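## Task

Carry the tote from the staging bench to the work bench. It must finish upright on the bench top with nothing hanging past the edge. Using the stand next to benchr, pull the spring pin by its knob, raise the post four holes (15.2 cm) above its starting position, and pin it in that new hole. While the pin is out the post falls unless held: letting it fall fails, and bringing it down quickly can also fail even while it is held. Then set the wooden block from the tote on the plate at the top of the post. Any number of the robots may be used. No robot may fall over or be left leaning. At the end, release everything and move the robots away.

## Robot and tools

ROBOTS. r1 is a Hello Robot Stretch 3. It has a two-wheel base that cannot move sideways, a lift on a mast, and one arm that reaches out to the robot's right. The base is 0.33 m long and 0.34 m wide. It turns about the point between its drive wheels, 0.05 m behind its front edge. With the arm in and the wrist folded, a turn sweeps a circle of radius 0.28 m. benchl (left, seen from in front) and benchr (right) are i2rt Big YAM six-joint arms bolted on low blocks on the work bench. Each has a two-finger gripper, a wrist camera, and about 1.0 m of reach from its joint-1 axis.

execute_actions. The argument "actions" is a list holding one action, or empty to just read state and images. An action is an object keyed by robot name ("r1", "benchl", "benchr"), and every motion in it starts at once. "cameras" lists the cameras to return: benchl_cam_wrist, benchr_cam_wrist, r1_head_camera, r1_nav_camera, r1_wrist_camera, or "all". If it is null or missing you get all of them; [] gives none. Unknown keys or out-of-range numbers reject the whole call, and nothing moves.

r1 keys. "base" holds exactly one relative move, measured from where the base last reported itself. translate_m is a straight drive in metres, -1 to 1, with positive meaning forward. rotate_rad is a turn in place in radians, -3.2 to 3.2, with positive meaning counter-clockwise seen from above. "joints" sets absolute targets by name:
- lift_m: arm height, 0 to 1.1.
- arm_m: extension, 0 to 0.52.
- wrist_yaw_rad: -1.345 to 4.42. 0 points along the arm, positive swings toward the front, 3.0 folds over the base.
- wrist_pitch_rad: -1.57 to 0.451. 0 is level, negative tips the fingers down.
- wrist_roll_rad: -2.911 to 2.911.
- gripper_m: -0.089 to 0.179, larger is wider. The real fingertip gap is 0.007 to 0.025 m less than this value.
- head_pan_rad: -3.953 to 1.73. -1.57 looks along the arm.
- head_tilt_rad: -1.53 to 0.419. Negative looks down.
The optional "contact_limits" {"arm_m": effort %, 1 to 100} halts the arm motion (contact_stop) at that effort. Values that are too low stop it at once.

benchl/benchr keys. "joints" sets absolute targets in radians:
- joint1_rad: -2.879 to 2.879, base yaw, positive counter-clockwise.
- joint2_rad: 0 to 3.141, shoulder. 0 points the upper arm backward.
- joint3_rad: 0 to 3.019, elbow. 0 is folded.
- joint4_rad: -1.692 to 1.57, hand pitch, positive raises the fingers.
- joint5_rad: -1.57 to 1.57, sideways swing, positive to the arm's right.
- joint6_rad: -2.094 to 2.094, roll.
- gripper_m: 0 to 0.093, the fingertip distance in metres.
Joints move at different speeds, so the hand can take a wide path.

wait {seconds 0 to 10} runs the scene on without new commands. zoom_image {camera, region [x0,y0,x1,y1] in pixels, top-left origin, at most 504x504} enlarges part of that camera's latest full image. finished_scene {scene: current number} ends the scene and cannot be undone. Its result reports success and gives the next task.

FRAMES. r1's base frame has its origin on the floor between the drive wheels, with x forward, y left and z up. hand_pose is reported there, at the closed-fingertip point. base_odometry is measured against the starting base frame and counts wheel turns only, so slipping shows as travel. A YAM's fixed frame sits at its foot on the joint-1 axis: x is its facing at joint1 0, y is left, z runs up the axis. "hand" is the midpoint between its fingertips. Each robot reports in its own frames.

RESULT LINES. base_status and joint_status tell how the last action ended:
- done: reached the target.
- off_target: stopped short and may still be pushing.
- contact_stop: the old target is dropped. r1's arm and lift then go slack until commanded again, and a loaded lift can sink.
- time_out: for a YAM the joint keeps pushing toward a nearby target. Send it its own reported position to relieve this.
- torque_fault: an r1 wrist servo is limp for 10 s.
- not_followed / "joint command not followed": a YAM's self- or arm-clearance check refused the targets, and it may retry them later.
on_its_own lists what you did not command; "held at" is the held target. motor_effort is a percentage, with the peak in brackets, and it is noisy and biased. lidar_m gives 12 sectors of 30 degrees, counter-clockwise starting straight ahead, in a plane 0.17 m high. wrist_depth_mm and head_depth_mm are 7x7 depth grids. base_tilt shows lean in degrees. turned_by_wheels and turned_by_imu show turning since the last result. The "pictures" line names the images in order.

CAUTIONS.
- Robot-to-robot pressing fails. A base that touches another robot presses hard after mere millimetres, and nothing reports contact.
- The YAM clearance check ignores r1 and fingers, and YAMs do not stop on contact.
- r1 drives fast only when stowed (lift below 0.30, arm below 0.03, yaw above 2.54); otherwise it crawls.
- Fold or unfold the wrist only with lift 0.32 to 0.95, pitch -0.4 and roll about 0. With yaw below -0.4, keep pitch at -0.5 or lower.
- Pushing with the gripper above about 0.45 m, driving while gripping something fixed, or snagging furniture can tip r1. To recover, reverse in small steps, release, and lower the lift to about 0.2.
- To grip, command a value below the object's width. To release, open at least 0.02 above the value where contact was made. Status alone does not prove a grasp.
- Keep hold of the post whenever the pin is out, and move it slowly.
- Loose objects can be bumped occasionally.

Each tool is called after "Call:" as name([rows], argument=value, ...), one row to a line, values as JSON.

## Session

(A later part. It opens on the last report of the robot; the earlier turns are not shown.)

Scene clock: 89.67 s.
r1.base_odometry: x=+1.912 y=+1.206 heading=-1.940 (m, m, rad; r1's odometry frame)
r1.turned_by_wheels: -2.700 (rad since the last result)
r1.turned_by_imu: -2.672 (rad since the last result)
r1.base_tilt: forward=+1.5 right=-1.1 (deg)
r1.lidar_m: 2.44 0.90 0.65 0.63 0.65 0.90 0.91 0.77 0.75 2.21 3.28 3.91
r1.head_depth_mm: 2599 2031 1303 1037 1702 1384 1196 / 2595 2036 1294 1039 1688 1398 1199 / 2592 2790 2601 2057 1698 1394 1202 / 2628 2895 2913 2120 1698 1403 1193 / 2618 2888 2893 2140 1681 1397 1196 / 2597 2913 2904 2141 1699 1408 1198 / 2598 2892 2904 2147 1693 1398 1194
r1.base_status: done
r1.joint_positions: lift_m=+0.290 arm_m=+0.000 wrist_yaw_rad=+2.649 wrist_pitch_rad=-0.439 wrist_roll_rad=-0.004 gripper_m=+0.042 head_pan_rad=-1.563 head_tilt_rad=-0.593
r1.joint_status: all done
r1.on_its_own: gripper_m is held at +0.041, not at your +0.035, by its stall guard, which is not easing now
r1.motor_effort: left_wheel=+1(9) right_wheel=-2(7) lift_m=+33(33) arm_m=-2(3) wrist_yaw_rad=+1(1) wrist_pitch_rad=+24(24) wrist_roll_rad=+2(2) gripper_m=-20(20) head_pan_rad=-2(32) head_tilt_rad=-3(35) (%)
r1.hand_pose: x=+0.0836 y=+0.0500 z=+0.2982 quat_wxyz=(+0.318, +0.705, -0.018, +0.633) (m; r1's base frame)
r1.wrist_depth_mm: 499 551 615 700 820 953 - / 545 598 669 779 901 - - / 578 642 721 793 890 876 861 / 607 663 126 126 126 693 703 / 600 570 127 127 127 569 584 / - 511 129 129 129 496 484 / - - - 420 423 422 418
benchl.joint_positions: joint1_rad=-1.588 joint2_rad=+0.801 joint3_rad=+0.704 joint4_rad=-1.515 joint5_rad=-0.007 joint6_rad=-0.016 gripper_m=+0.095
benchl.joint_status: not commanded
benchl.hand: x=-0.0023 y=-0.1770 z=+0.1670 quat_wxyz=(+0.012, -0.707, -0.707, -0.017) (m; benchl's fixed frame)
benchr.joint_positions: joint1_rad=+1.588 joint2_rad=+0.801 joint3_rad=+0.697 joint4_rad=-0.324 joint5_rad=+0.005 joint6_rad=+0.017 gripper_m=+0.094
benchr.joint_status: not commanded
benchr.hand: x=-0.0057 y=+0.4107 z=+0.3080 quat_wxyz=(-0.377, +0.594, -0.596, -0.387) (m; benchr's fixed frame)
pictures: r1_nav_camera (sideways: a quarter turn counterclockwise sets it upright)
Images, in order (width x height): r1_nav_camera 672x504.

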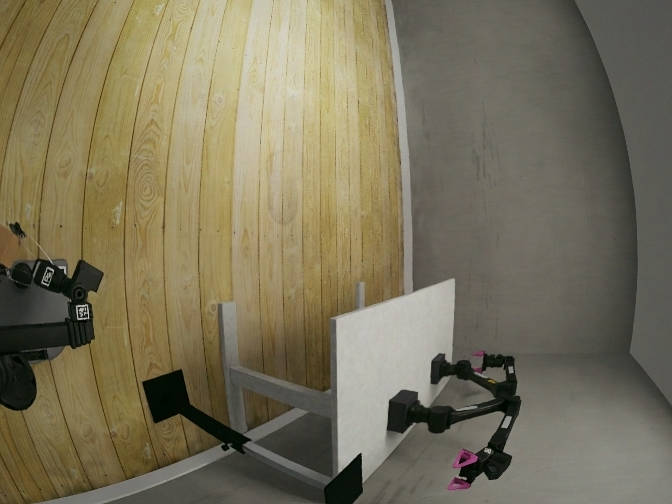

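Call:
execute_actions([
  {"r1":{"joints":{"lift_m":0.93}}},
], cameras=[])

Call:
execute_actions([
  {"r1":{"joints":{"wrist_yaw_rad":0,"wrist_pitch_rad":0.03}}},
], cameras=[])

Call:
execute_actions([
  {"r1":{"base":{"translate_m":-0.51},"joints":{"arm_m":0.1}}},
], cameras=["r1_head_camera","benchr_cam_wrist","r1_wrist_camera"])

Scene clock: 104.37 s.
r1.base_odometry: x=+1.912 y=+1.206 heading=-1.940 (m, m, rad; r1's odometry frame)
r1.turned_by_wheels: +0.000 (rad since the last result)
r1.turned_by_imu: -0.002 (rad since the last result)
r1.base_tilt: forward=+1.2 right=-0.9 (deg)
r1.lidar_m: 2.45 0.90 0.65 0.63 0.66 0.90 0.91 0.77 0.76 2.21 3.27 3.94
r1.head_depth_mm: 2596 2059 1315 1040 1752 - - / 2605 2030 1295 1040 1701 - - / 2620 2757 2612 2072 1690 - - / 2623 2899 2885 2136 1728 - - / 2637 2918 2851 2122 1697 - 1150 / 2642 2956 2868 2136 1694 1410 1201 / 2633 2952 2862 2141 1697 1401 1192
r1.base_status: not commanded
r1.joint_positions: lift_m=+0.930 arm_m=+0.000 wrist_yaw_rad=+2.649 wrist_pitch_rad=-0.439 wrist_roll_rad=-0.004 gripper_m=+0.042 head_pan_rad=-1.563 head_tilt_rad=-0.593
r1.joint_status: all done
r1.on_its_own: gripper_m is held at +0.041, not at your +0.035, by its stall guard, which is not easing now
r1.motor_effort: left_wheel=+1(1) right_wheel=-2(2) lift_m=+51(53) arm_m=-3(3) wrist_yaw_rad=+1(1) wrist_pitch_rad=+24(24) wrist_roll_rad=+2(2) gripper_m=-20(20) head_pan_rad=-3(3) head_tilt_rad=-4(4) (%)
r1.hand_pose: x=+0.0836 y=+0.0500 z=+0.9376 quat_wxyz=(+0.318, +0.705, -0.018, +0.633) (m; r1's base frame)
r1.wrist_depth_mm: 499 551 618 711 807 965 - / 545 590 662 779 895 - - / 572 648 723 825 - - - / 620 692 126 125 126 - - / 673 751 127 127 127 - - / - 809 129 129 129 - - / - 966 - - - - -
benchl.joint_positions: joint1_rad=-1.588 joint2_rad=+0.801 joint3_rad=+0.704 joint4_rad=-1.515 joint5_rad=-0.007 joint6_rad=-0.016 gripper_m=+0.095
benchl.joint_status: not commanded
benchl.hand: x=-0.0023 y=-0.1770 z=+0.1670 quat_wxyz=(+0.012, -0.707, -0.707, -0.017) (m; benchl's fixed frame)
benchr.joint_positions: joint1_rad=+1.588 joint2_rad=+0.801 joint3_rad=+0.697 joint4_rad=-0.324 joint5_rad=+0.005 joint6_rad=+0.017 gripper_m=+0.094
benchr.joint_status: not commanded
benchr.hand: x=-0.0057 y=+0.4107 z=+0.3080 quat_wxyz=(-0.377, +0.594, -0.596, -0.387) (m; benchr's fixed frame)
pictures: none
No camera images: the call's "cameras" was empty. Leave "cameras" out to get every camera's image.

Scene clock: 106.70 s.
r1.base_odometry: x=+1.912 y=+1.206 heading=-1.940 (m, m, rad; r1's odometry frame)
r1.turned_by_wheels: +0.000 (rad since the last result)
r1.turned_by_imu: +0.000 (rad since the last result)
r1.base_tilt: forward=+1.3 right=-0.9 (deg)
r1.lidar_m: 2.45 0.90 0.65 0.63 0.65 0.90 0.91 0.77 0.75 2.22 3.25 3.92
r1.head_depth_mm: 2559 2034 1302 1033 1748 - - / 2616 2023 1303 1040 1747 - - / 2613 2828 1453 398 - - - / 2607 2918 2890 402 1717 1372 1192 / 2639 2974 2921 2146 1706 1403 1194 / 2611 2913 2865 2141 1685 1412 1194 / 2628 2908 2891 2123 1709 1402 1199
r1.base_status: not commanded
r1.joint_positions: lift_m=+0.930 arm_m=+0.000 wrist_yaw_rad=+0.002 wrist_pitch_rad=-0.016 wrist_roll_rad=-0.004 gripper_m=+0.042 head_pan_rad=-1.563 head_tilt_rad=-0.593
r1.joint_status: all done
r1.on_its_own: gripper_m is held at +0.041, not at your +0.035, by its stall guard, which is not easing now
r1.motor_effort: left_wheel=+1(1) right_wheel=-2(2) lift_m=+50(51) arm_m=-3(2) wrist_yaw_rad=-2(1) wrist_pitch_rad=+28(32) wrist_roll_rad=+2(1) gripper_m=-20(20) head_pan_rad=-2(3) head_tilt_rad=-4(3) (%)
r1.hand_pose: x=-0.0209 y=-0.4011 z=+1.0401 quat_wxyz=(+0.709, +0.007, -0.705, -0.005) (m; r1's base frame)
r1.wrist_depth_mm: - - - - - - - / - - - - - - 734 / - - - - - - - / - - 127 126 126 - - / - - 128 127 127 975 960 / - - 129 128 129 769 729 / - - - - - - 929
benchl.joint_positions: joint1_rad=-1.588 joint2_rad=+0.801 joint3_rad=+0.704 joint4_rad=-1.515 joint5_rad=-0.007 joint6_rad=-0.016 gripper_m=+0.095
benchl.joint_status: not commanded
benchl.hand: x=-0.0023 y=-0.1770 z=+0.1670 quat_wxyz=(+0.012, -0.707, -0.707, -0.017) (m; benchl's fixed frame)
benchr.joint_positions: joint1_rad=+1.588 joint2_rad=+0.801 joint3_rad=+0.697 joint4_rad=-0.324 joint5_rad=+0.005 joint6_rad=+0.017 gripper_m=+0.094
benchr.joint_status: not commanded
benchr.hand: x=-0.0057 y=+0.4107 z=+0.3080 quat_wxyz=(-0.377, +0.594, -0.596, -0.387) (m; benchr's fixed frame)
pictures: none
No camera images: the call's "cameras" was empty. Leave "cameras" out to get every camera's image.

Scene clock: 112.73 s.
r1.base_odometry: x=+2.096 y=+1.681 heading=-1.940 (m, m, rad; r1's odometry frame)
r1.turned_by_wheels: +0.000 (rad since the last result)
r1.turned_by_imu: -0.005 (rad since the last result)
r1.base_tilt: forward=+1.2 right=-1.1 (deg)
r1.lidar_m: 2.48 0.90 0.65 0.63 0.56 0.41 0.39 0.41 0.56 0.54 3.27 4.39
r1.head_depth_mm: 1282 1270 1185 - - 1226 1149 / 783 1639 1302 - - 1346 1197 / 1307 1183 490 - - 1335 1195 / 2639 2034 1236 649 1551 1359 1144 / 2591 2029 1301 1037 1701 1414 1198 / 2620 2921 1297 1038 1692 1405 1197 / 2638 2962 2869 1076 1688 1407 1196
r1.base_status: done
r1.joint_positions: lift_m=+0.930 arm_m=+0.100 wrist_yaw_rad=+0.001 wrist_pitch_rad=-0.016 wrist_roll_rad=-0.004 gripper_m=+0.042 head_pan_rad=-1.563 head_tilt_rad=-0.593
r1.joint_status: all done
r1.on_its_own: gripper_m is held at +0.041, not at your +0.035, by its stall guard, which is not easing now
r1.motor_effort: left_wheel=+1(3) right_wheel=-1(7) lift_m=+51(51) arm_m=+2(5) wrist_yaw_rad=-2(1) wrist_pitch_rad=+28(28) wrist_roll_rad=+2(2) gripper_m=-19(20) head_pan_rad=-2(2) head_tilt_rad=-4(4) (%)
r1.hand_pose: x=-0.0211 y=-0.5005 z=+1.0402 quat_wxyz=(+0.709, +0.006, -0.705, -0.005) (m; r1's base frame)
r1.wrist_depth_mm: - - - - - 662 432 / - - - - 593 656 437 / - - - - - 654 444 / - - 127 126 126 657 439 / - - 128 127 128 637 440 / - - 129 129 129 578 442 / - 563 534 303 330 548 442
benchl.joint_positions: joint1_rad=-1.588 joint2_rad=+0.801 joint3_rad=+0.704 joint4_rad=-1.515 joint5_rad=-0.007 joint6_rad=-0.016 gripper_m=+0.095
benchl.joint_status: not commanded
benchl.hand: x=-0.0023 y=-0.1770 z=+0.1670 quat_wxyz=(+0.012, -0.707, -0.707, -0.017) (m; benchl's fixed frame)
benchr.joint_positions: joint1_rad=+1.588 joint2_rad=+0.801 joint3_rad=+0.697 joint4_rad=-0.324 joint5_rad=+0.005 joint6_rad=+0.017 gripper_m=+0.094
benchr.joint_status: not commanded
benchr.hand: x=-0.0057 y=+0.4107 z=+0.3080 quat_wxyz=(-0.377, +0.594, -0.596, -0.387) (m; benchr's fixed frame)
pictures: benchr_cam_wrist, r1_head_camera (sideways: a quarter turn clockwise sets it upright), r1_wrist_camera
Images, in order (width x height): benchr_cam_wrist 616x616, r1_head_camera 896x504, r1_wrist_camera 644x364.

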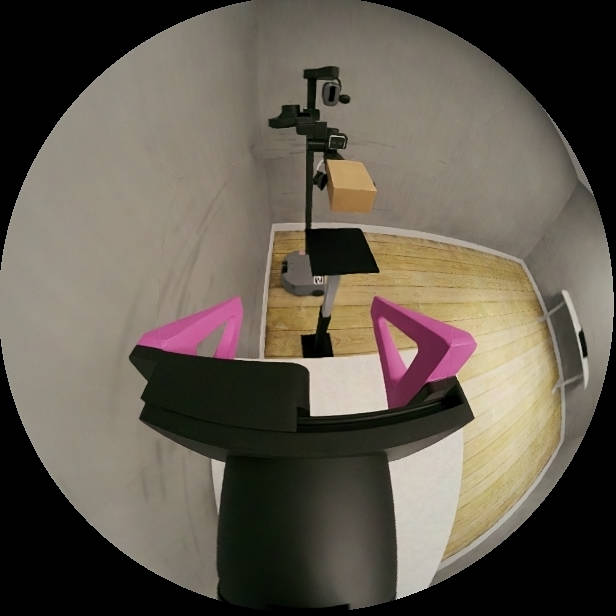

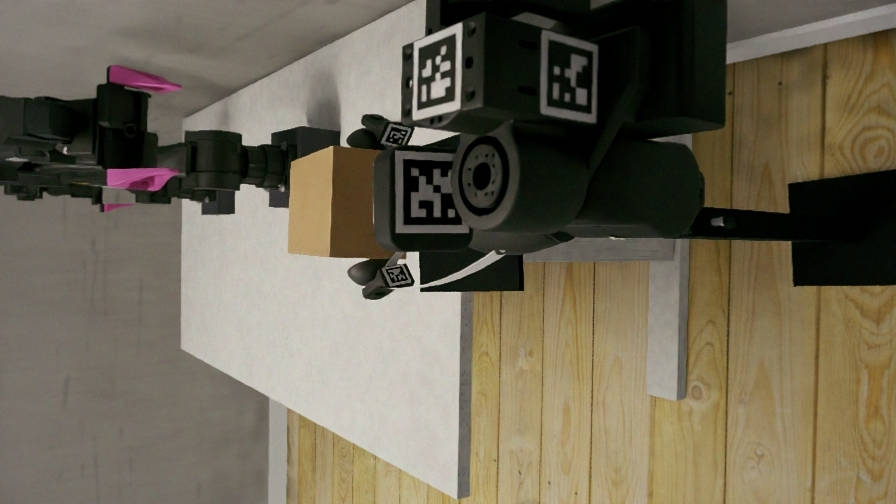

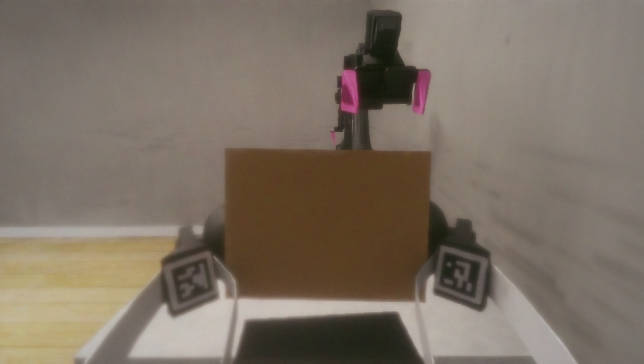

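Call:
execute_actions([
  {"r1":{"joints":{"arm_m":0.15,"lift_m":0.855}}},
], cameras=["benchr_cam_wrist","r1_wrist_camera"])

Scene clock: 116.90 s.
r1.base_odometry: x=+2.096 y=+1.681 heading=-1.940 (m, m, rad; r1's odometry frame)
r1.turned_by_wheels: +0.000 (rad since the last result)
r1.turned_by_imu: -0.001 (rad since the last result)
r1.base_tilt: forward=+1.2 right=-1.0 (deg)
r1.lidar_m: 2.47 0.90 0.66 0.63 0.56 0.41 0.39 0.41 0.56 0.54 3.28 4.39
r1.head_depth_mm: 1291 1270 1182 1017 - - 1165 / 779 1639 1253 997 - 1337 1201 / 1314 1185 1202 564 - 1339 1186 / 2620 2020 1307 601 1575 1357 1145 / 2648 2016 1303 1037 1693 1407 1199 / 2617 2858 1300 1038 1696 1404 1195 / 2663 2984 2870 1074 1682 1402 1199
r1.base_status: not commanded
r1.joint_positions: lift_m=+0.855 arm_m=+0.150 wrist_yaw_rad=+0.001 wrist_pitch_rad=-0.015 wrist_roll_rad=-0.004 gripper_m=+0.042 head_pan_rad=-1.563 head_tilt_rad=-0.593
r1.joint_status: all done
r1.on_its_own: gripper_m is held at +0.041, not at your +0.035, by its stall guard, which is not easing now
r1.motor_effort: left_wheel=+1(1) right_wheel=-2(2) lift_m=+34(48) arm_m=+2(3) wrist_yaw_rad=+0(0) wrist_pitch_rad=+27(28) wrist_roll_rad=+2(2) gripper_m=-20(19) head_pan_rad=-2(2) head_tilt_rad=-4(4) (%)
r1.hand_pose: x=-0.0211 y=-0.5505 z=+0.9660 quat_wxyz=(+0.709, +0.006, -0.705, -0.005) (m; r1's base frame)
r1.wrist_depth_mm: - - - - 484 651 440 / - - - - - 656 441 / - - - - - 654 435 / - - 127 126 126 663 439 / - - 128 127 127 640 441 / - 617 129 128 129 571 436 / - 466 195 194 193 459 433
benchl.joint_positions: joint1_rad=-1.588 joint2_rad=+0.801 joint3_rad=+0.704 joint4_rad=-1.515 joint5_rad=-0.007 joint6_rad=-0.016 gripper_m=+0.095
benchl.joint_status: not commanded
benchl.hand: x=-0.0023 y=-0.1770 z=+0.1670 quat_wxyz=(+0.012, -0.707, -0.707, -0.017) (m; benchl's fixed frame)
benchr.joint_positions: joint1_rad=+1.588 joint2_rad=+0.801 joint3_rad=+0.697 joint4_rad=-0.324 joint5_rad=+0.005 joint6_rad=+0.017 gripper_m=+0.094
benchr.joint_status: not commanded
benchr.hand: x=-0.0057 y=+0.4107 z=+0.3080 quat_wxyz=(-0.377, +0.594, -0.596, -0.387) (m; benchr's fixed frame)
pictures: benchr_cam_wrist, r1_wrist_camera
Images, in order (width x height): benchr_cam_wrist 616x616, r1_wrist_camera 644x364.

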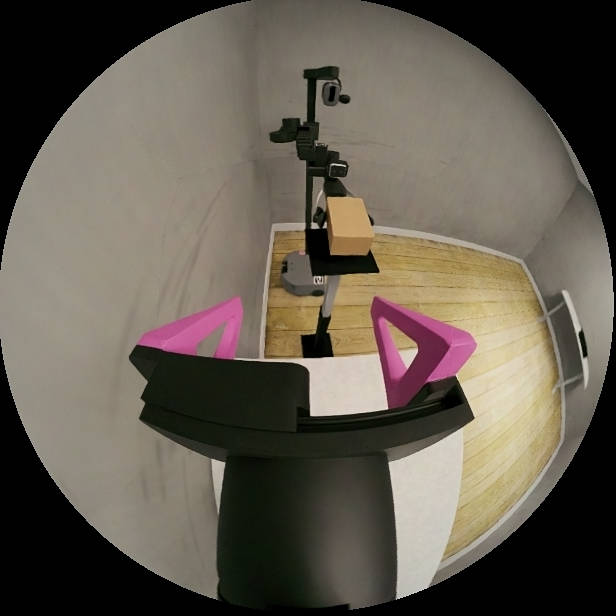

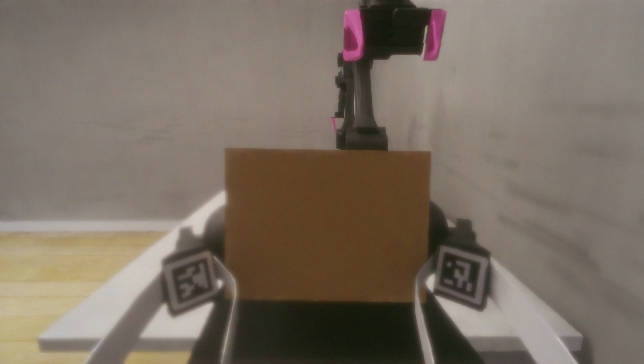

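Call:
execute_actions([
  {"r1":{"joints":{"lift_m":0.812}}},
], cameras=["benchr_cam_wrist"])

Scene clock: 121.00 s.
r1.base_odometry: x=+2.096 y=+1.681 heading=-1.940 (m, m, rad; r1's odometry frame)
r1.turned_by_wheels: +0.000 (rad since the last result)
r1.turned_by_imu: -0.001 (rad since the last result)
r1.base_tilt: forward=+1.3 right=-1.1 (deg)
r1.lidar_m: 2.47 0.90 0.66 0.63 0.56 0.41 0.39 0.41 0.56 0.54 3.26 4.38
r1.head_depth_mm: 1291 1281 1184 1037 1160 - 1174 / 782 1628 1252 999 - - 1201 / 1311 1183 1209 597 - 1311 1189 / 2589 2036 1304 603 1578 1374 1137 / 2623 2032 1301 1037 1703 1406 1197 / 2602 2876 1301 1038 1695 1403 1201 / 2645 2950 2868 1085 1699 1402 1193
r1.base_status: not commanded
r1.joint_positions: lift_m=+0.812 arm_m=+0.150 wrist_yaw_rad=+0.001 wrist_pitch_rad=-0.011 wrist_roll_rad=-0.004 gripper_m=+0.042 head_pan_rad=-1.563 head_tilt_rad=-0.593
r1.joint_status: all done
r1.on_its_own: gripper_m is held at +0.041, not at your +0.035, by its stall guard, which is not easing now
r1.motor_effort: left_wheel=+1(1) right_wheel=-1(1) lift_m=+33(35) arm_m=+2(1) wrist_yaw_rad=-1(1) wrist_pitch_rad=+25(27) wrist_roll_rad=+2(2) gripper_m=-20(20) head_pan_rad=-2(2) head_tilt_rad=-4(4) (%)
r1.hand_pose: x=-0.0211 y=-0.5506 z=+0.9240 quat_wxyz=(+0.709, +0.005, -0.705, -0.004) (m; r1's base frame)
r1.wrist_depth_mm: - - - - 920 650 437 / - - - - - 662 435 / - - - - - 665 440 / - - 126 126 126 658 439 / - - 127 127 127 612 440 / - 513 129 129 129 530 445 / - 134 133 132 132 132 442
benchl.joint_positions: joint1_rad=-1.588 joint2_rad=+0.801 joint3_rad=+0.704 joint4_rad=-1.515 joint5_rad=-0.007 joint6_rad=-0.016 gripper_m=+0.095
benchl.joint_status: not commanded
benchl.hand: x=-0.0023 y=-0.1770 z=+0.1670 quat_wxyz=(+0.012, -0.707, -0.707, -0.017) (m; benchl's fixed frame)
benchr.joint_positions: joint1_rad=+1.588 joint2_rad=+0.801 joint3_rad=+0.697 joint4_rad=-0.324 joint5_rad=+0.005 joint6_rad=+0.017 gripper_m=+0.094
benchr.joint_status: not commanded
benchr.hand: x=-0.0057 y=+0.4107 z=+0.3080 quat_wxyz=(-0.377, +0.594, -0.596, -0.387) (m; benchr's fixed frame)
pictures: benchr_cam_wrist
Images, in order (width x height): benchr_cam_wrist 616x616.

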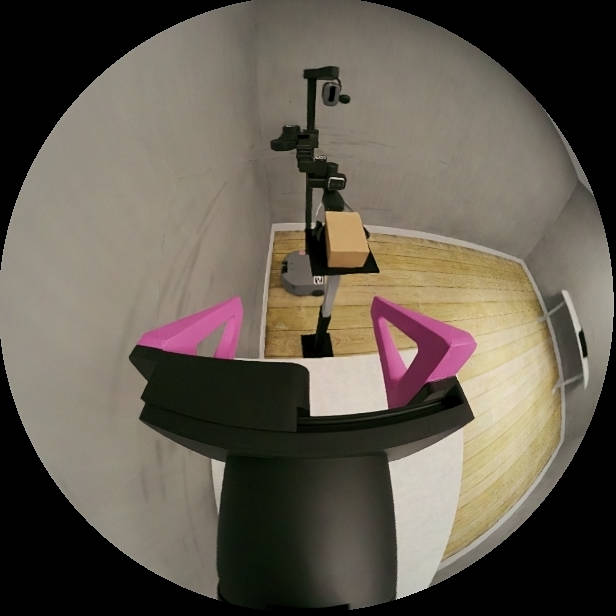

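Call:
execute_actions([
  {"r1":{"joints":{"gripper_m":0.11}}},
], cameras=[])

Call:
execute_actions([
  {"r1":{"joints":{"arm_m":0}},"benchr":{"joints":{"joint1_rad":1.51,"joint2_rad":1.3,"joint3_rad":0.6,"joint4_rad":0.7}}},
], cameras=[])

Call:
execute_actions([
  {"r1":{"joints":{"lift_m":0.42,"gripper_m":0.07,"head_tilt_rad":-0.9}},"benchr":{"joints":{"joint2_rad":1.3,"joint3_rad":0.4,"joint4_rad":0.9}}},
], cameras=["benchr_cam_wrist","r1_wrist_camera","r1_head_camera"])

Scene clock: 132.50 s.
r1.base_odometry: x=+2.096 y=+1.681 heading=-1.940 (m, m, rad; r1's odometry frame)
r1.turned_by_wheels: +0.000 (rad since the last result)
r1.turned_by_imu: -0.001 (rad since the last result)
r1.base_tilt: forward=+1.3 right=-0.8 (deg)
r1.lidar_m: 2.47 0.90 0.65 0.63 0.56 0.41 0.39 0.41 0.56 0.54 3.27 4.38
r1.head_depth_mm: 1288 1276 1183 1038 1165 - 1177 / 780 1643 1247 1019 - - 1196 / 1318 1182 1201 617 - 1318 1190 / 2647 2016 1297 602 1568 1376 1140 / 2624 2043 1303 1038 1701 1400 1200 / 2648 2909 1300 1038 1709 1405 1195 / 2647 2913 2910 1081 1689 1402 1202
r1.base_status: not commanded
r1.joint_positions: lift_m=+0.812 arm_m=+0.150 wrist_yaw_rad=+0.001 wrist_pitch_rad=+0.007 wrist_roll_rad=-0.004 gripper_m=+0.110 head_pan_rad=-1.563 head_tilt_rad=-0.593
r1.joint_status: all done
r1.motor_effort: left_wheel=+1(1) right_wheel=-2(2) lift_m=+33(33) arm_m=+2(3) wrist_yaw_rad=+0(1) wrist_pitch_rad=+14(25) wrist_roll_rad=+2(2) gripper_m=+1(80) head_pan_rad=-2(2) head_tilt_rad=-3(4) (%)
r1.hand_pose: x=-0.0211 y=-0.5511 z=+0.9287 quat_wxyz=(+0.709, -0.002, -0.706, +0.003) (m; r1's base frame)
r1.wrist_depth_mm: - - - - 490 651 438 / - - - - - 661 437 / - - - - - 648 439 / - - - 169 910 655 440 / - - 124 123 123 615 447 / - 579 129 128 127 537 439 / - 441 132 131 131 138 423
benchl.joint_positions: joint1_rad=-1.588 joint2_rad=+0.801 joint3_rad=+0.704 joint4_rad=-1.515 joint5_rad=-0.007 joint6_rad=-0.016 gripper_m=+0.095
benchl.joint_status: not commanded
benchl.hand: x=-0.0023 y=-0.1770 z=+0.1670 quat_wxyz=(+0.012, -0.707, -0.707, -0.017) (m; benchl's fixed frame)
benchr.joint_positions: joint1_rad=+1.588 joint2_rad=+0.801 joint3_rad=+0.697 joint4_rad=-0.324 joint5_rad=+0.005 joint6_rad=+0.017 gripper_m=+0.094
benchr.joint_status: not commanded
benchr.hand: x=-0.0057 y=+0.4107 z=+0.3080 quat_wxyz=(-0.377, +0.594, -0.596, -0.387) (m; benchr's fixed frame)
pictures: none
No camera images: the call's "cameras" was empty. Leave "cameras" out to get every camera's image.

Scene clock: 134.87 s.
r1.base_odometry: x=+2.096 y=+1.681 heading=-1.940 (m, m, rad; r1's odometry frame)
r1.turned_by_wheels: +0.000 (rad since the last result)
r1.turned_by_imu: +0.000 (rad since the last result)
r1.base_tilt: forward=+1.4 right=-1.0 (deg)
r1.lidar_m: 2.48 0.90 0.66 0.63 0.56 0.41 0.39 0.41 0.56 0.54 3.25 4.38
r1.head_depth_mm: 1297 1284 1185 1037 1233 1223 1168 / 1830 1619 1260 993 1604 1406 1249 / 1323 758 1207 619 1645 1430 - / 2623 2047 1303 619 1237 1374 1169 / 2649 2032 1305 1037 1693 1412 1195 / 2615 2875 1300 1042 1709 1402 1202 / 2628 2935 2895 1086 1694 1399 1199
r1.base_status: not commanded
r1.joint_positions: lift_m=+0.812 arm_m=+0.000 wrist_yaw_rad=+0.001 wrist_pitch_rad=+0.008 wrist_roll_rad=-0.004 gripper_m=+0.110 head_pan_rad=-1.563 head_tilt_rad=-0.593
r1.joint_status: all done
r1.motor_effort: left_wheel=+1(1) right_wheel=-2(2) lift_m=+32(33) arm_m=-2(0) wrist_yaw_rad=-1(1) wrist_pitch_rad=+13(14) wrist_roll_rad=+2(2) gripper_m=+1(1) head_pan_rad=-2(2) head_tilt_rad=-4(3) (%)
r1.hand_pose: x=-0.0211 y=-0.4017 z=+0.9289 quat_wxyz=(+0.709, -0.002, -0.706, +0.003) (m; r1's base frame)
r1.wrist_depth_mm: - - - - - 649 437 / - - - - - 652 439 / - - - - - 659 433 / - - - 271 - 660 435 / - - 645 274 325 605 442 / - - - 598 - 576 441 / - - - - - 732 425
benchl.joint_positions: joint1_rad=-1.588 joint2_rad=+0.801 joint3_rad=+0.704 joint4_rad=-1.515 joint5_rad=-0.007 joint6_rad=-0.016 gripper_m=+0.095
benchl.joint_status: not commanded
benchl.hand: x=-0.0023 y=-0.1770 z=+0.1670 quat_wxyz=(+0.012, -0.707, -0.707, -0.017) (m; benchl's fixed frame)
benchr.joint_positions: joint1_rad=+1.517 joint2_rad=+1.299 joint3_rad=+0.594 joint4_rad=+0.675 joint5_rad=+0.005 joint6_rad=+0.017 gripper_m=+0.094
benchr.joint_status: all done
benchr.hand: x=+0.0292 y=+0.5217 z=+0.2586 quat_wxyz=(-0.503, +0.488, -0.526, -0.482) (m; benchr's fixed frame)
pictures: none
No camera images: the call's "cameras" was empty. Leave "cameras" out to get every camera's image.

Scene clock: 139.27 s.
r1.base_odometry: x=+2.096 y=+1.681 heading=-1.940 (m, m, rad; r1's odometry frame)
r1.turned_by_wheels: +0.000 (rad since the last result)
r1.turned_by_imu: -0.001 (rad since the last result)
r1.base_tilt: forward=+1.3 right=-1.0 (deg)
r1.lidar_m: 2.47 0.90 0.66 0.63 0.56 0.41 0.39 0.41 0.56 0.54 3.28 4.36
r1.head_depth_mm: 1183 973 1242 1240 1230 1177 1078 / 1108 981 1704 1522 1373 1227 1111 / 1071 590 716 1520 1382 1236 - / 1234 624 708 1490 1293 1240 1125 / 1233 979 1811 1519 1375 1220 1097 / 1240 979 1788 1567 1375 1220 1101 / 2708 980 1838 1579 1368 1224 1103
r1.base_status: not commanded
r1.joint_positions: lift_m=+0.420 arm_m=+0.000 wrist_yaw_rad=+0.001 wrist_pitch_rad=+0.009 wrist_roll_rad=-0.004 gripper_m=+0.070 head_pan_rad=-1.563 head_tilt_rad=-0.889
r1.joint_status: all done
r1.motor_effort: left_wheel=+1(1) right_wheel=-1(2) lift_m=+31(28) arm_m=-3(3) wrist_yaw_rad=-1(1) wrist_pitch_rad=+13(13) wrist_roll_rad=+2(2) gripper_m=+0(81) head_pan_rad=-3(3) head_tilt_rad=-6(32) (%)
r1.hand_pose: x=-0.0211 y=-0.4017 z=+0.5372 quat_wxyz=(+0.709, -0.002, -0.706, +0.003) (m; r1's base frame)
r1.wrist_depth_mm: - - - 885 - 603 430 / - - 753 620 793 616 435 / - - - 656 - 657 435 / - - - 670 - 652 438 / - - - 699 - 664 439 / - - - 705 - 608 436 / 915 906 891 738 893 702 441
benchl.joint_positions: joint1_rad=-1.588 joint2_rad=+0.801 joint3_rad=+0.704 joint4_rad=-1.515 joint5_rad=-0.007 joint6_rad=-0.016 gripper_m=+0.095
benchl.joint_status: not commanded
benchl.hand: x=-0.0023 y=-0.1770 z=+0.1670 quat_wxyz=(+0.012, -0.707, -0.707, -0.017) (m; benchl's fixed frame)
benchr.joint_positions: joint1_rad=+1.517 joint2_rad=+1.299 joint3_rad=+0.393 joint4_rad=+0.875 joint5_rad=+0.005 joint6_rad=+0.017 gripper_m=+0.094
benchr.joint_status: all done
benchr.hand: x=+0.0263 y=+0.4663 z=+0.2050 quat_wxyz=(-0.502, +0.488, -0.526, -0.482) (m; benchr's fixed frame)
pictures: benchr_cam_wrist, r1_head_camera (sideways: a quarter turn clockwise sets it upright), r1_wrist_camera
Images, in order (width x height): benchr_cam_wrist 616x616, r1_head_camera 896x504, r1_wrist_camera 644x364.

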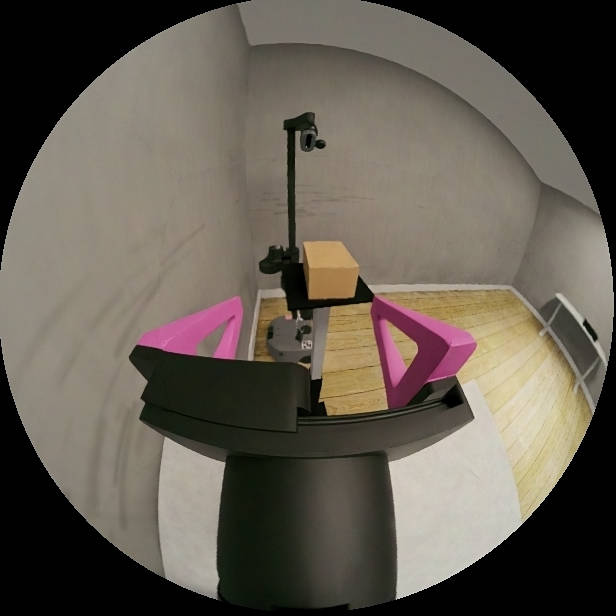

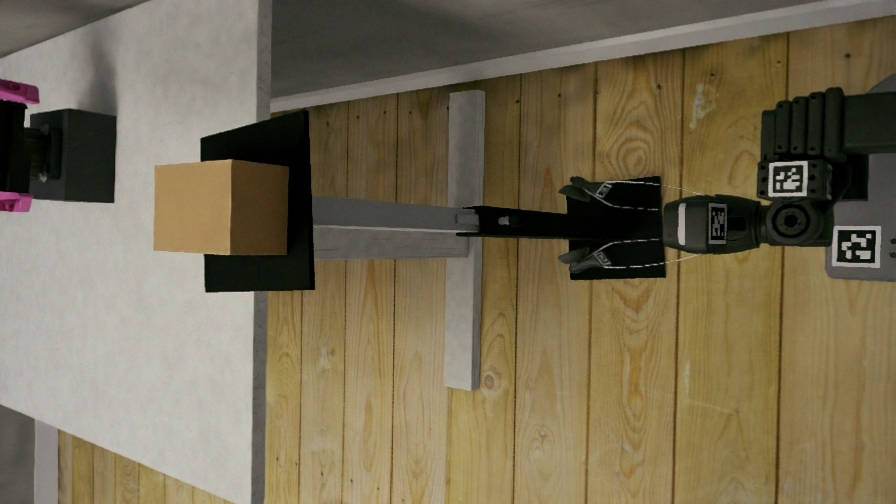

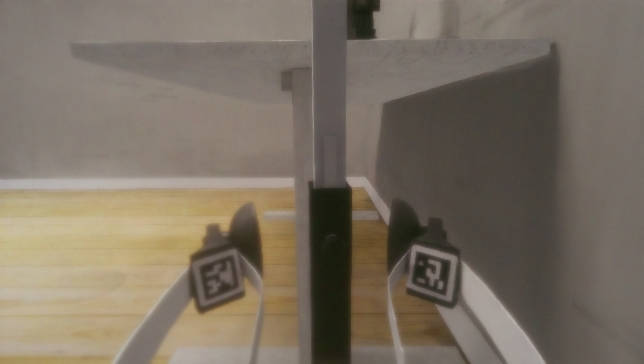

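Call:
execute_actions([
  {"r1":{"joints":{"lift_m":0.385,"arm_m":0.04}},"benchr":{"joints":{"joint1_rad":1.49,"joint2_rad":2.035,"joint3_rad":0.61,"joint4_rad":1.46}}},
], cameras=["benchr_cam_wrist","r1_wrist_camera","r1_head_camera"])

Scene clock: 149.13 s.
r1.base_odometry: x=+2.096 y=+1.681 heading=-1.940 (m, m, rad; r1's odometry frame)
r1.turned_by_wheels: +0.000 (rad since the last result)
r1.turned_by_imu: -0.001 (rad since the last result)
r1.base_tilt: forward=+1.2 right=-1.1 (deg)
r1.lidar_m: 2.48 0.90 0.66 0.63 0.56 0.41 0.39 0.41 0.56 0.54 3.28 4.38
r1.head_depth_mm: 1182 980 1255 1244 1234 1169 1083 / 1147 927 1697 1521 1372 1220 1112 / 808 589 711 1515 1381 1241 - / 1238 622 712 1480 1298 1211 1115 / 1229 978 1797 1539 1369 1224 1099 / 1237 980 1781 1572 1376 1221 1098 / 2698 981 1850 1574 1374 1219 1097
r1.base_status: not commanded
r1.joint_positions: lift_m=+0.385 arm_m=+0.040 wrist_yaw_rad=+0.001 wrist_pitch_rad=+0.009 wrist_roll_rad=-0.004 gripper_m=+0.070 head_pan_rad=-1.563 head_tilt_rad=-0.889
r1.joint_status: all done
r1.motor_effort: left_wheel=+1(1) right_wheel=-2(2) lift_m=+30(29) arm_m=+2(1) wrist_yaw_rad=+0(2) wrist_pitch_rad=+13(13) wrist_roll_rad=+2(2) gripper_m=+0(0) head_pan_rad=-2(2) head_tilt_rad=-7(6) (%)
r1.hand_pose: x=-0.0211 y=-0.4411 z=+0.5022 quat_wxyz=(+0.709, -0.002, -0.706, +0.003) (m; r1's base frame)
r1.wrist_depth_mm: - 524 522 476 535 490 436 / - - - 589 - 650 441 / - - - 602 - 653 439 / - - - 265 - 646 438 / - - - 273 - 658 441 / - - - 293 - 626 440 / 858 838 854 688 830 685 444
benchl.joint_positions: joint1_rad=-1.588 joint2_rad=+0.801 joint3_rad=+0.704 joint4_rad=-1.515 joint5_rad=-0.007 joint6_rad=-0.016 gripper_m=+0.095
benchl.joint_status: not commanded
benchl.hand: x=-0.0023 y=-0.1770 z=+0.1670 quat_wxyz=(+0.012, -0.707, -0.707, -0.017) (m; benchl's fixed frame)
benchr.joint_positions: joint1_rad=+1.504 joint2_rad=+2.034 joint3_rad=+0.605 joint4_rad=+1.436 joint5_rad=+0.005 joint6_rad=+0.017 gripper_m=+0.094
benchr.joint_status: all done
benchr.hand: x=+0.0379 y=+0.5505 z=+0.0623 quat_wxyz=(-0.515, +0.476, -0.520, -0.488) (m; benchr's fixed frame)
pictures: benchr_cam_wrist, r1_head_camera (sideways: a quarter turn clockwise sets it upright), r1_wrist_camera
Images, in order (width x height): benchr_cam_wrist 616x616, r1_head_camera 896x504, r1_wrist_camera 644x364.

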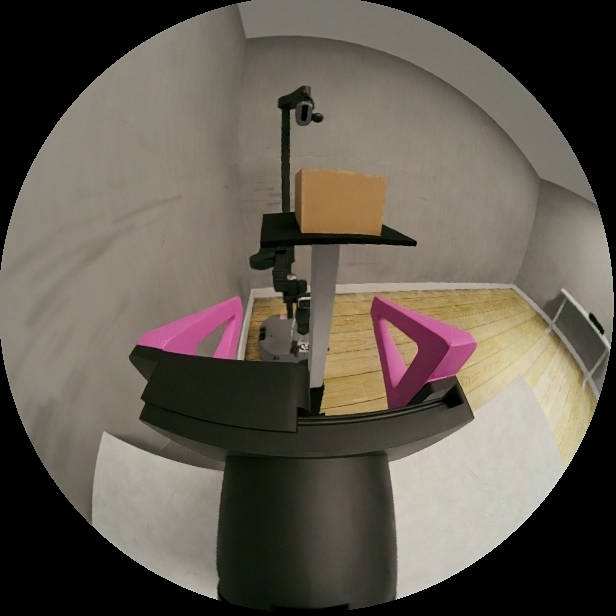

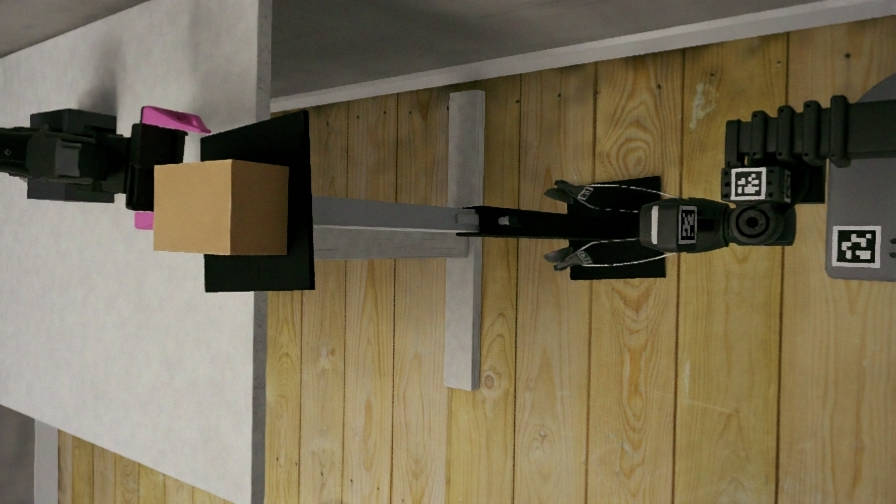

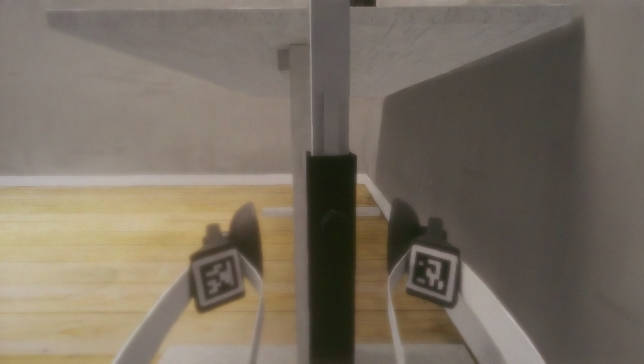

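Call:
execute_actions([
  {"r1":{"joints":{"lift_m":0.375,"arm_m":0.07}},"benchr":{"joints":{"joint1_rad":1.46,"joint2_rad":1.853,"joint3_rad":0.667,"joint4_rad":1.215,"joint6_rad":1.57,"gripper_m":0.06}}},
], cameras=["benchr_cam_wrist","r1_wrist_camera","r1_head_camera"])

Scene clock: 155.67 s.
r1.base_odometry: x=+2.096 y=+1.681 heading=-1.940 (m, m, rad; r1's odometry frame)
r1.turned_by_wheels: +0.000 (rad since the last result)
r1.turned_by_imu: -0.001 (rad since the last result)
r1.base_tilt: forward=+1.4 right=-0.9 (deg)
r1.lidar_m: 2.48 0.90 0.65 0.63 0.56 0.41 0.39 0.41 0.56 0.54 3.28 4.40
r1.head_depth_mm: 1183 974 1253 1242 1227 1167 1081 / 1145 975 1682 1534 1378 1248 1110 / 694 590 714 1505 1373 1262 - / 1226 621 711 1492 1312 1223 1132 / 1233 979 1791 1541 1379 1229 1099 / 1234 979 1790 1578 1374 1218 1098 / 2694 978 1836 1571 1377 1217 1095
r1.base_status: not commanded
r1.joint_positions: lift_m=+0.375 arm_m=+0.070 wrist_yaw_rad=+0.001 wrist_pitch_rad=+0.009 wrist_roll_rad=-0.004 gripper_m=+0.070 head_pan_rad=-1.563 head_tilt_rad=-0.889
r1.joint_status: all done
r1.motor_effort: left_wheel=+1(2) right_wheel=-2(2) lift_m=+30(31) arm_m=+3(3) wrist_yaw_rad=-1(1) wrist_pitch_rad=+13(13) wrist_roll_rad=+2(2) gripper_m=+0(0) head_pan_rad=-2(3) head_tilt_rad=-6(6) (%)
r1.hand_pose: x=-0.0211 y=-0.4711 z=+0.4922 quat_wxyz=(+0.709, -0.002, -0.706, +0.003) (m; r1's base frame)
r1.wrist_depth_mm: - 504 504 231 509 522 439 / - - - 251 - 657 438 / - - - 581 - 660 439 / - - - 235 - 654 440 / - - - 242 - 656 444 / - - - 250 - 612 440 / 849 844 820 256 834 691 442
benchl.joint_positions: joint1_rad=-1.588 joint2_rad=+0.801 joint3_rad=+0.704 joint4_rad=-1.515 joint5_rad=-0.007 joint6_rad=-0.016 gripper_m=+0.095
benchl.joint_status: not commanded
benchl.hand: x=-0.0023 y=-0.1770 z=+0.1670 quat_wxyz=(+0.012, -0.707, -0.707, -0.017) (m; benchl's fixed frame)
benchr.joint_positions: joint1_rad=+1.469 joint2_rad=+1.840 joint3_rad=+0.649 joint4_rad=+1.231 joint5_rad=+0.005 joint6_rad=+1.559 gripper_m=+0.060
benchr.joint_status: all done
benchr.hand: x=+0.0599 y=+0.5725 z=+0.1322 quat_wxyz=(-0.043, -0.033, -0.692, -0.720) (m; benchr's fixed frame)
pictures: benchr_cam_wrist, r1_head_camera (sideways: a quarter turn clockwise sets it upright), r1_wrist_camera
Images, in order (width x height): benchr_cam_wrist 616x616, r1_head_camera 896x504, r1_wrist_camera 644x364.

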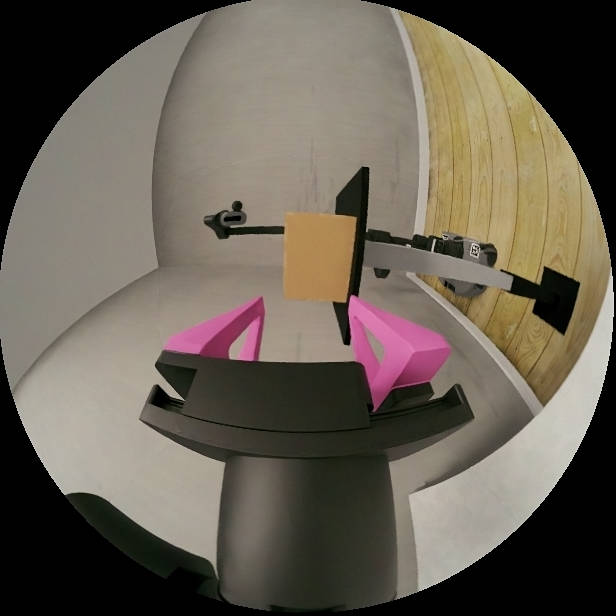

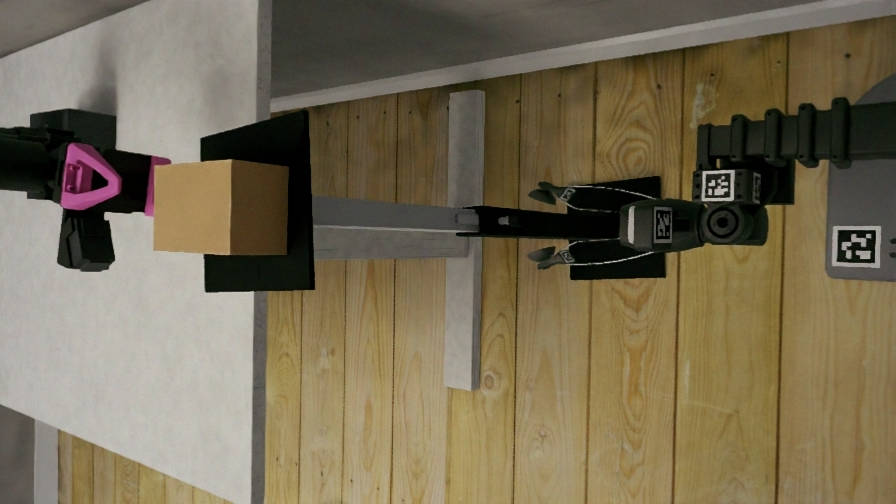

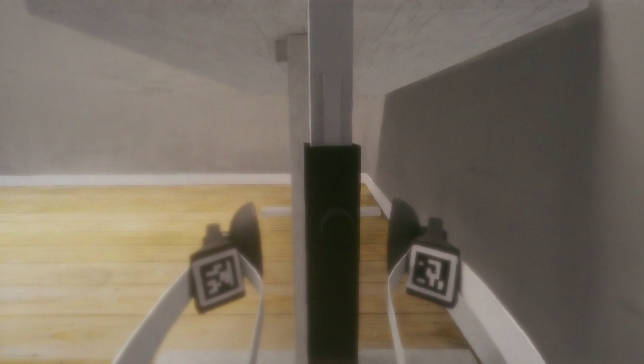

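Call:
execute_actions([
  {"r1":{"joints":{"arm_m":0.09}},"benchr":{"joints":{"joint1_rad":1.56,"joint2_rad":1.943,"joint3_rad":0.647,"joint4_rad":1.32}}},
], cameras=["benchr_cam_wrist"])

Call:
execute_actions([
  {"benchr":{"joints":{"joint2_rad":1.99,"joint3_rad":0.775,"joint4_rad":1.21}}},
], cameras=["benchr_cam_wrist","r1_wrist_camera","r1_head_camera"])

Scene clock: 163.57 s.
r1.base_odometry: x=+2.096 y=+1.681 heading=-1.940 (m, m, rad; r1's odometry frame)
r1.turned_by_wheels: +0.000 (rad since the last result)
r1.turned_by_imu: -0.001 (rad since the last result)
r1.base_tilt: forward=+1.3 right=-1.0 (deg)
r1.lidar_m: 2.47 0.90 0.66 0.63 0.56 0.41 0.39 0.41 0.56 0.54 3.27 4.38
r1.head_depth_mm: 1188 973 1249 1241 1225 1173 1080 / 812 924 1692 1525 1384 1238 1116 / 1066 589 712 1515 1370 1265 1136 / 1233 623 711 1485 1315 1210 1133 / 1232 979 1785 1540 1380 1223 1099 / 1228 976 1793 1576 1373 1227 1096 / 2690 975 1850 1576 1379 1223 1096
r1.base_status: not commanded
r1.joint_positions: lift_m=+0.375 arm_m=+0.090 wrist_yaw_rad=+0.001 wrist_pitch_rad=+0.009 wrist_roll_rad=-0.004 gripper_m=+0.070 head_pan_rad=-1.563 head_tilt_rad=-0.889
r1.joint_status: all done
r1.motor_effort: left_wheel=+1(1) right_wheel=-2(2) lift_m=+30(29) arm_m=+2(3) wrist_yaw_rad=-1(2) wrist_pitch_rad=+13(13) wrist_roll_rad=+2(2) gripper_m=+0(0) head_pan_rad=-2(2) head_tilt_rad=-6(5) (%)
r1.hand_pose: x=-0.0211 y=-0.4911 z=+0.4922 quat_wxyz=(+0.709, -0.002, -0.706, +0.003) (m; r1's base frame)
r1.wrist_depth_mm: - 496 500 203 516 522 427 / - - - 212 - 659 440 / - - - 220 - 657 437 / - - - 213 - 655 438 / - - - 217 - 669 438 / - - - 227 - 621 444 / 845 833 840 235 834 682 437
benchl.joint_positions: joint1_rad=-1.588 joint2_rad=+0.801 joint3_rad=+0.704 joint4_rad=-1.515 joint5_rad=-0.007 joint6_rad=-0.016 gripper_m=+0.095
benchl.joint_status: not commanded
benchl.hand: x=-0.0023 y=-0.1770 z=+0.1670 quat_wxyz=(+0.012, -0.707, -0.707, -0.017) (m; benchl's fixed frame)
benchr.joint_positions: joint1_rad=+1.561 joint2_rad=+1.943 joint3_rad=+0.649 joint4_rad=+1.295 joint5_rad=+0.005 joint6_rad=+1.560 gripper_m=+0.060
benchr.joint_status: all done
benchr.hand: x=+0.0070 y=+0.5734 z=+0.0916 quat_wxyz=(-0.009, -0.001, -0.706, -0.708) (m; benchr's fixed frame)
pictures: benchr_cam_wrist
Images, in order (width x height): benchr_cam_wrist 616x616.

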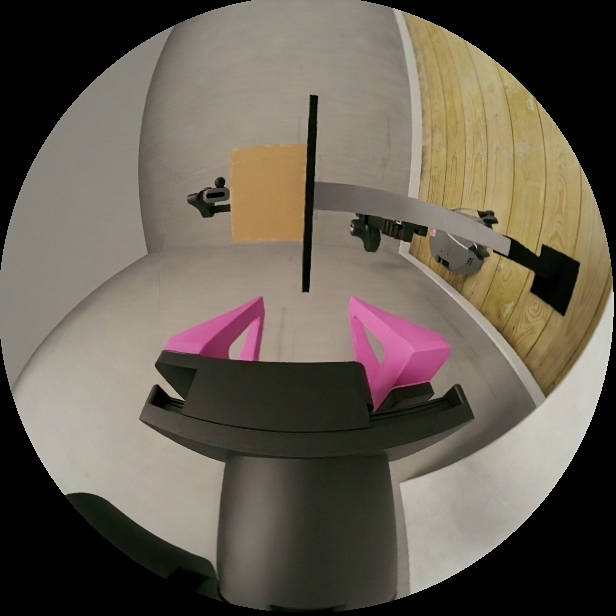

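Scene clock: 164.47 s.
r1.base_odometry: x=+2.096 y=+1.681 heading=-1.940 (m, m, rad; r1's odometry frame)
r1.turned_by_wheels: +0.000 (rad since the last result)
r1.turned_by_imu: +0.000 (rad since the last result)
r1.base_tilt: forward=+1.3 right=-1.3 (deg)
r1.lidar_m: 2.47 0.90 0.65 0.63 0.56 0.41 0.39 0.41 0.56 0.54 3.29 4.38
r1.head_depth_mm: 1185 976 1257 1240 1232 1171 1081 / 800 920 1686 1519 1377 1241 1114 / 1075 589 713 1506 1369 1262 1136 / 1233 622 710 1478 1322 1212 1133 / 1226 977 1787 1532 1385 1224 1095 / 1239 981 1808 1580 1374 1223 1100 / 2674 984 1838 1574 1378 1223 1099
r1.base_status: not commanded
r1.joint_positions: lift_m=+0.375 arm_m=+0.090 wrist_yaw_rad=+0.001 wrist_pitch_rad=+0.009 wrist_roll_rad=-0.004 gripper_m=+0.070 head_pan_rad=-1.563 head_tilt_rad=-0.889
r1.joint_status: not commanded
r1.motor_effort: left_wheel=+1(1) right_wheel=-2(2) lift_m=+30(30) arm_m=+2(2) wrist_yaw_rad=-1(0) wrist_pitch_rad=+13(13) wrist_roll_rad=+2(2) gripper_m=+0(0) head_pan_rad=-3(3) head_tilt_rad=-6(7) (%)
r1.hand_pose: x=-0.0211 y=-0.4911 z=+0.4922 quat_wxyz=(+0.709, -0.002, -0.706, +0.003) (m; r1's base frame)
r1.wrist_depth_mm: - 500 502 204 517 525 430 / - - - 211 - 667 445 / - - - 221 - 656 438 / - - - 214 - 663 442 / - - - 218 - 658 441 / - - - 228 - 614 438 / 827 837 827 235 813 707 443
benchl.joint_positions: joint1_rad=-1.588 joint2_rad=+0.801 joint3_rad=+0.704 joint4_rad=-1.515 joint5_rad=-0.007 joint6_rad=-0.016 gripper_m=+0.095
benchl.joint_status: not commanded
benchl.hand: x=-0.0023 y=-0.1770 z=+0.1670 quat_wxyz=(+0.012, -0.707, -0.707, -0.017) (m; benchl's fixed frame)
benchr.joint_positions: joint1_rad=+1.561 joint2_rad=+1.982 joint3_rad=+0.757 joint4_rad=+1.226 joint5_rad=+0.005 joint6_rad=+1.560 gripper_m=+0.060
benchr.joint_status: all done
benchr.hand: x=+0.0074 y=+0.6108 z=+0.0907 quat_wxyz=(-0.009, -0.001, -0.707, -0.707) (m; benchr's fixed frame)
pictures: benchr_cam_wrist, r1_head_camera (sideways: a quarter turn clockwise sets it upright), r1_wrist_camera
Images, in order (width x height): benchr_cam_wrist 616x616, r1_head_camera 896x504, r1_wrist_camera 644x364.

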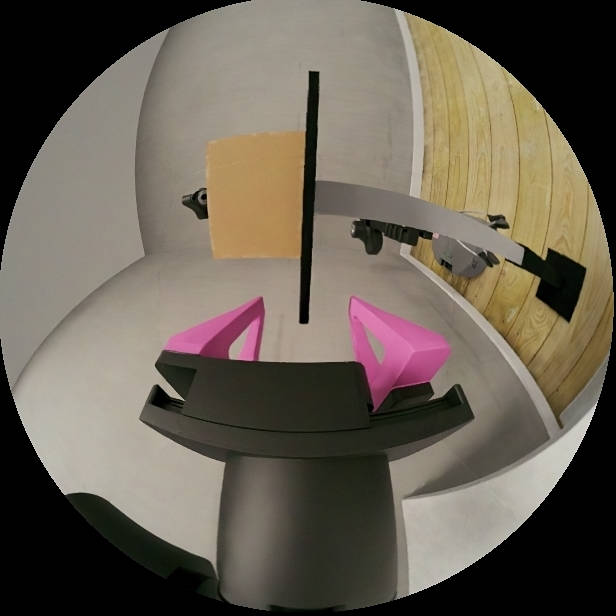

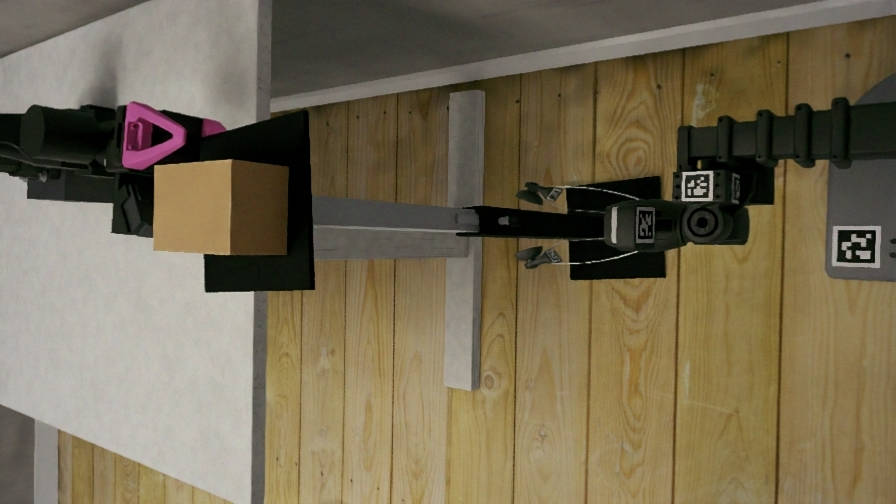

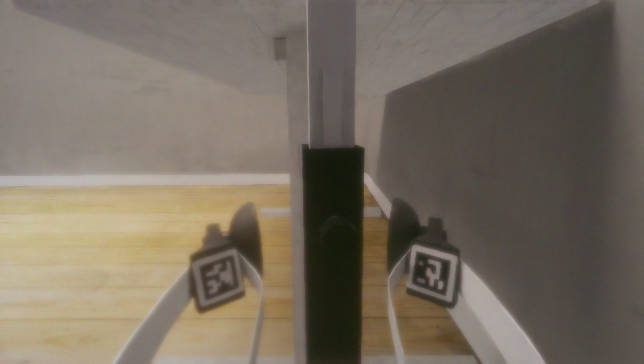

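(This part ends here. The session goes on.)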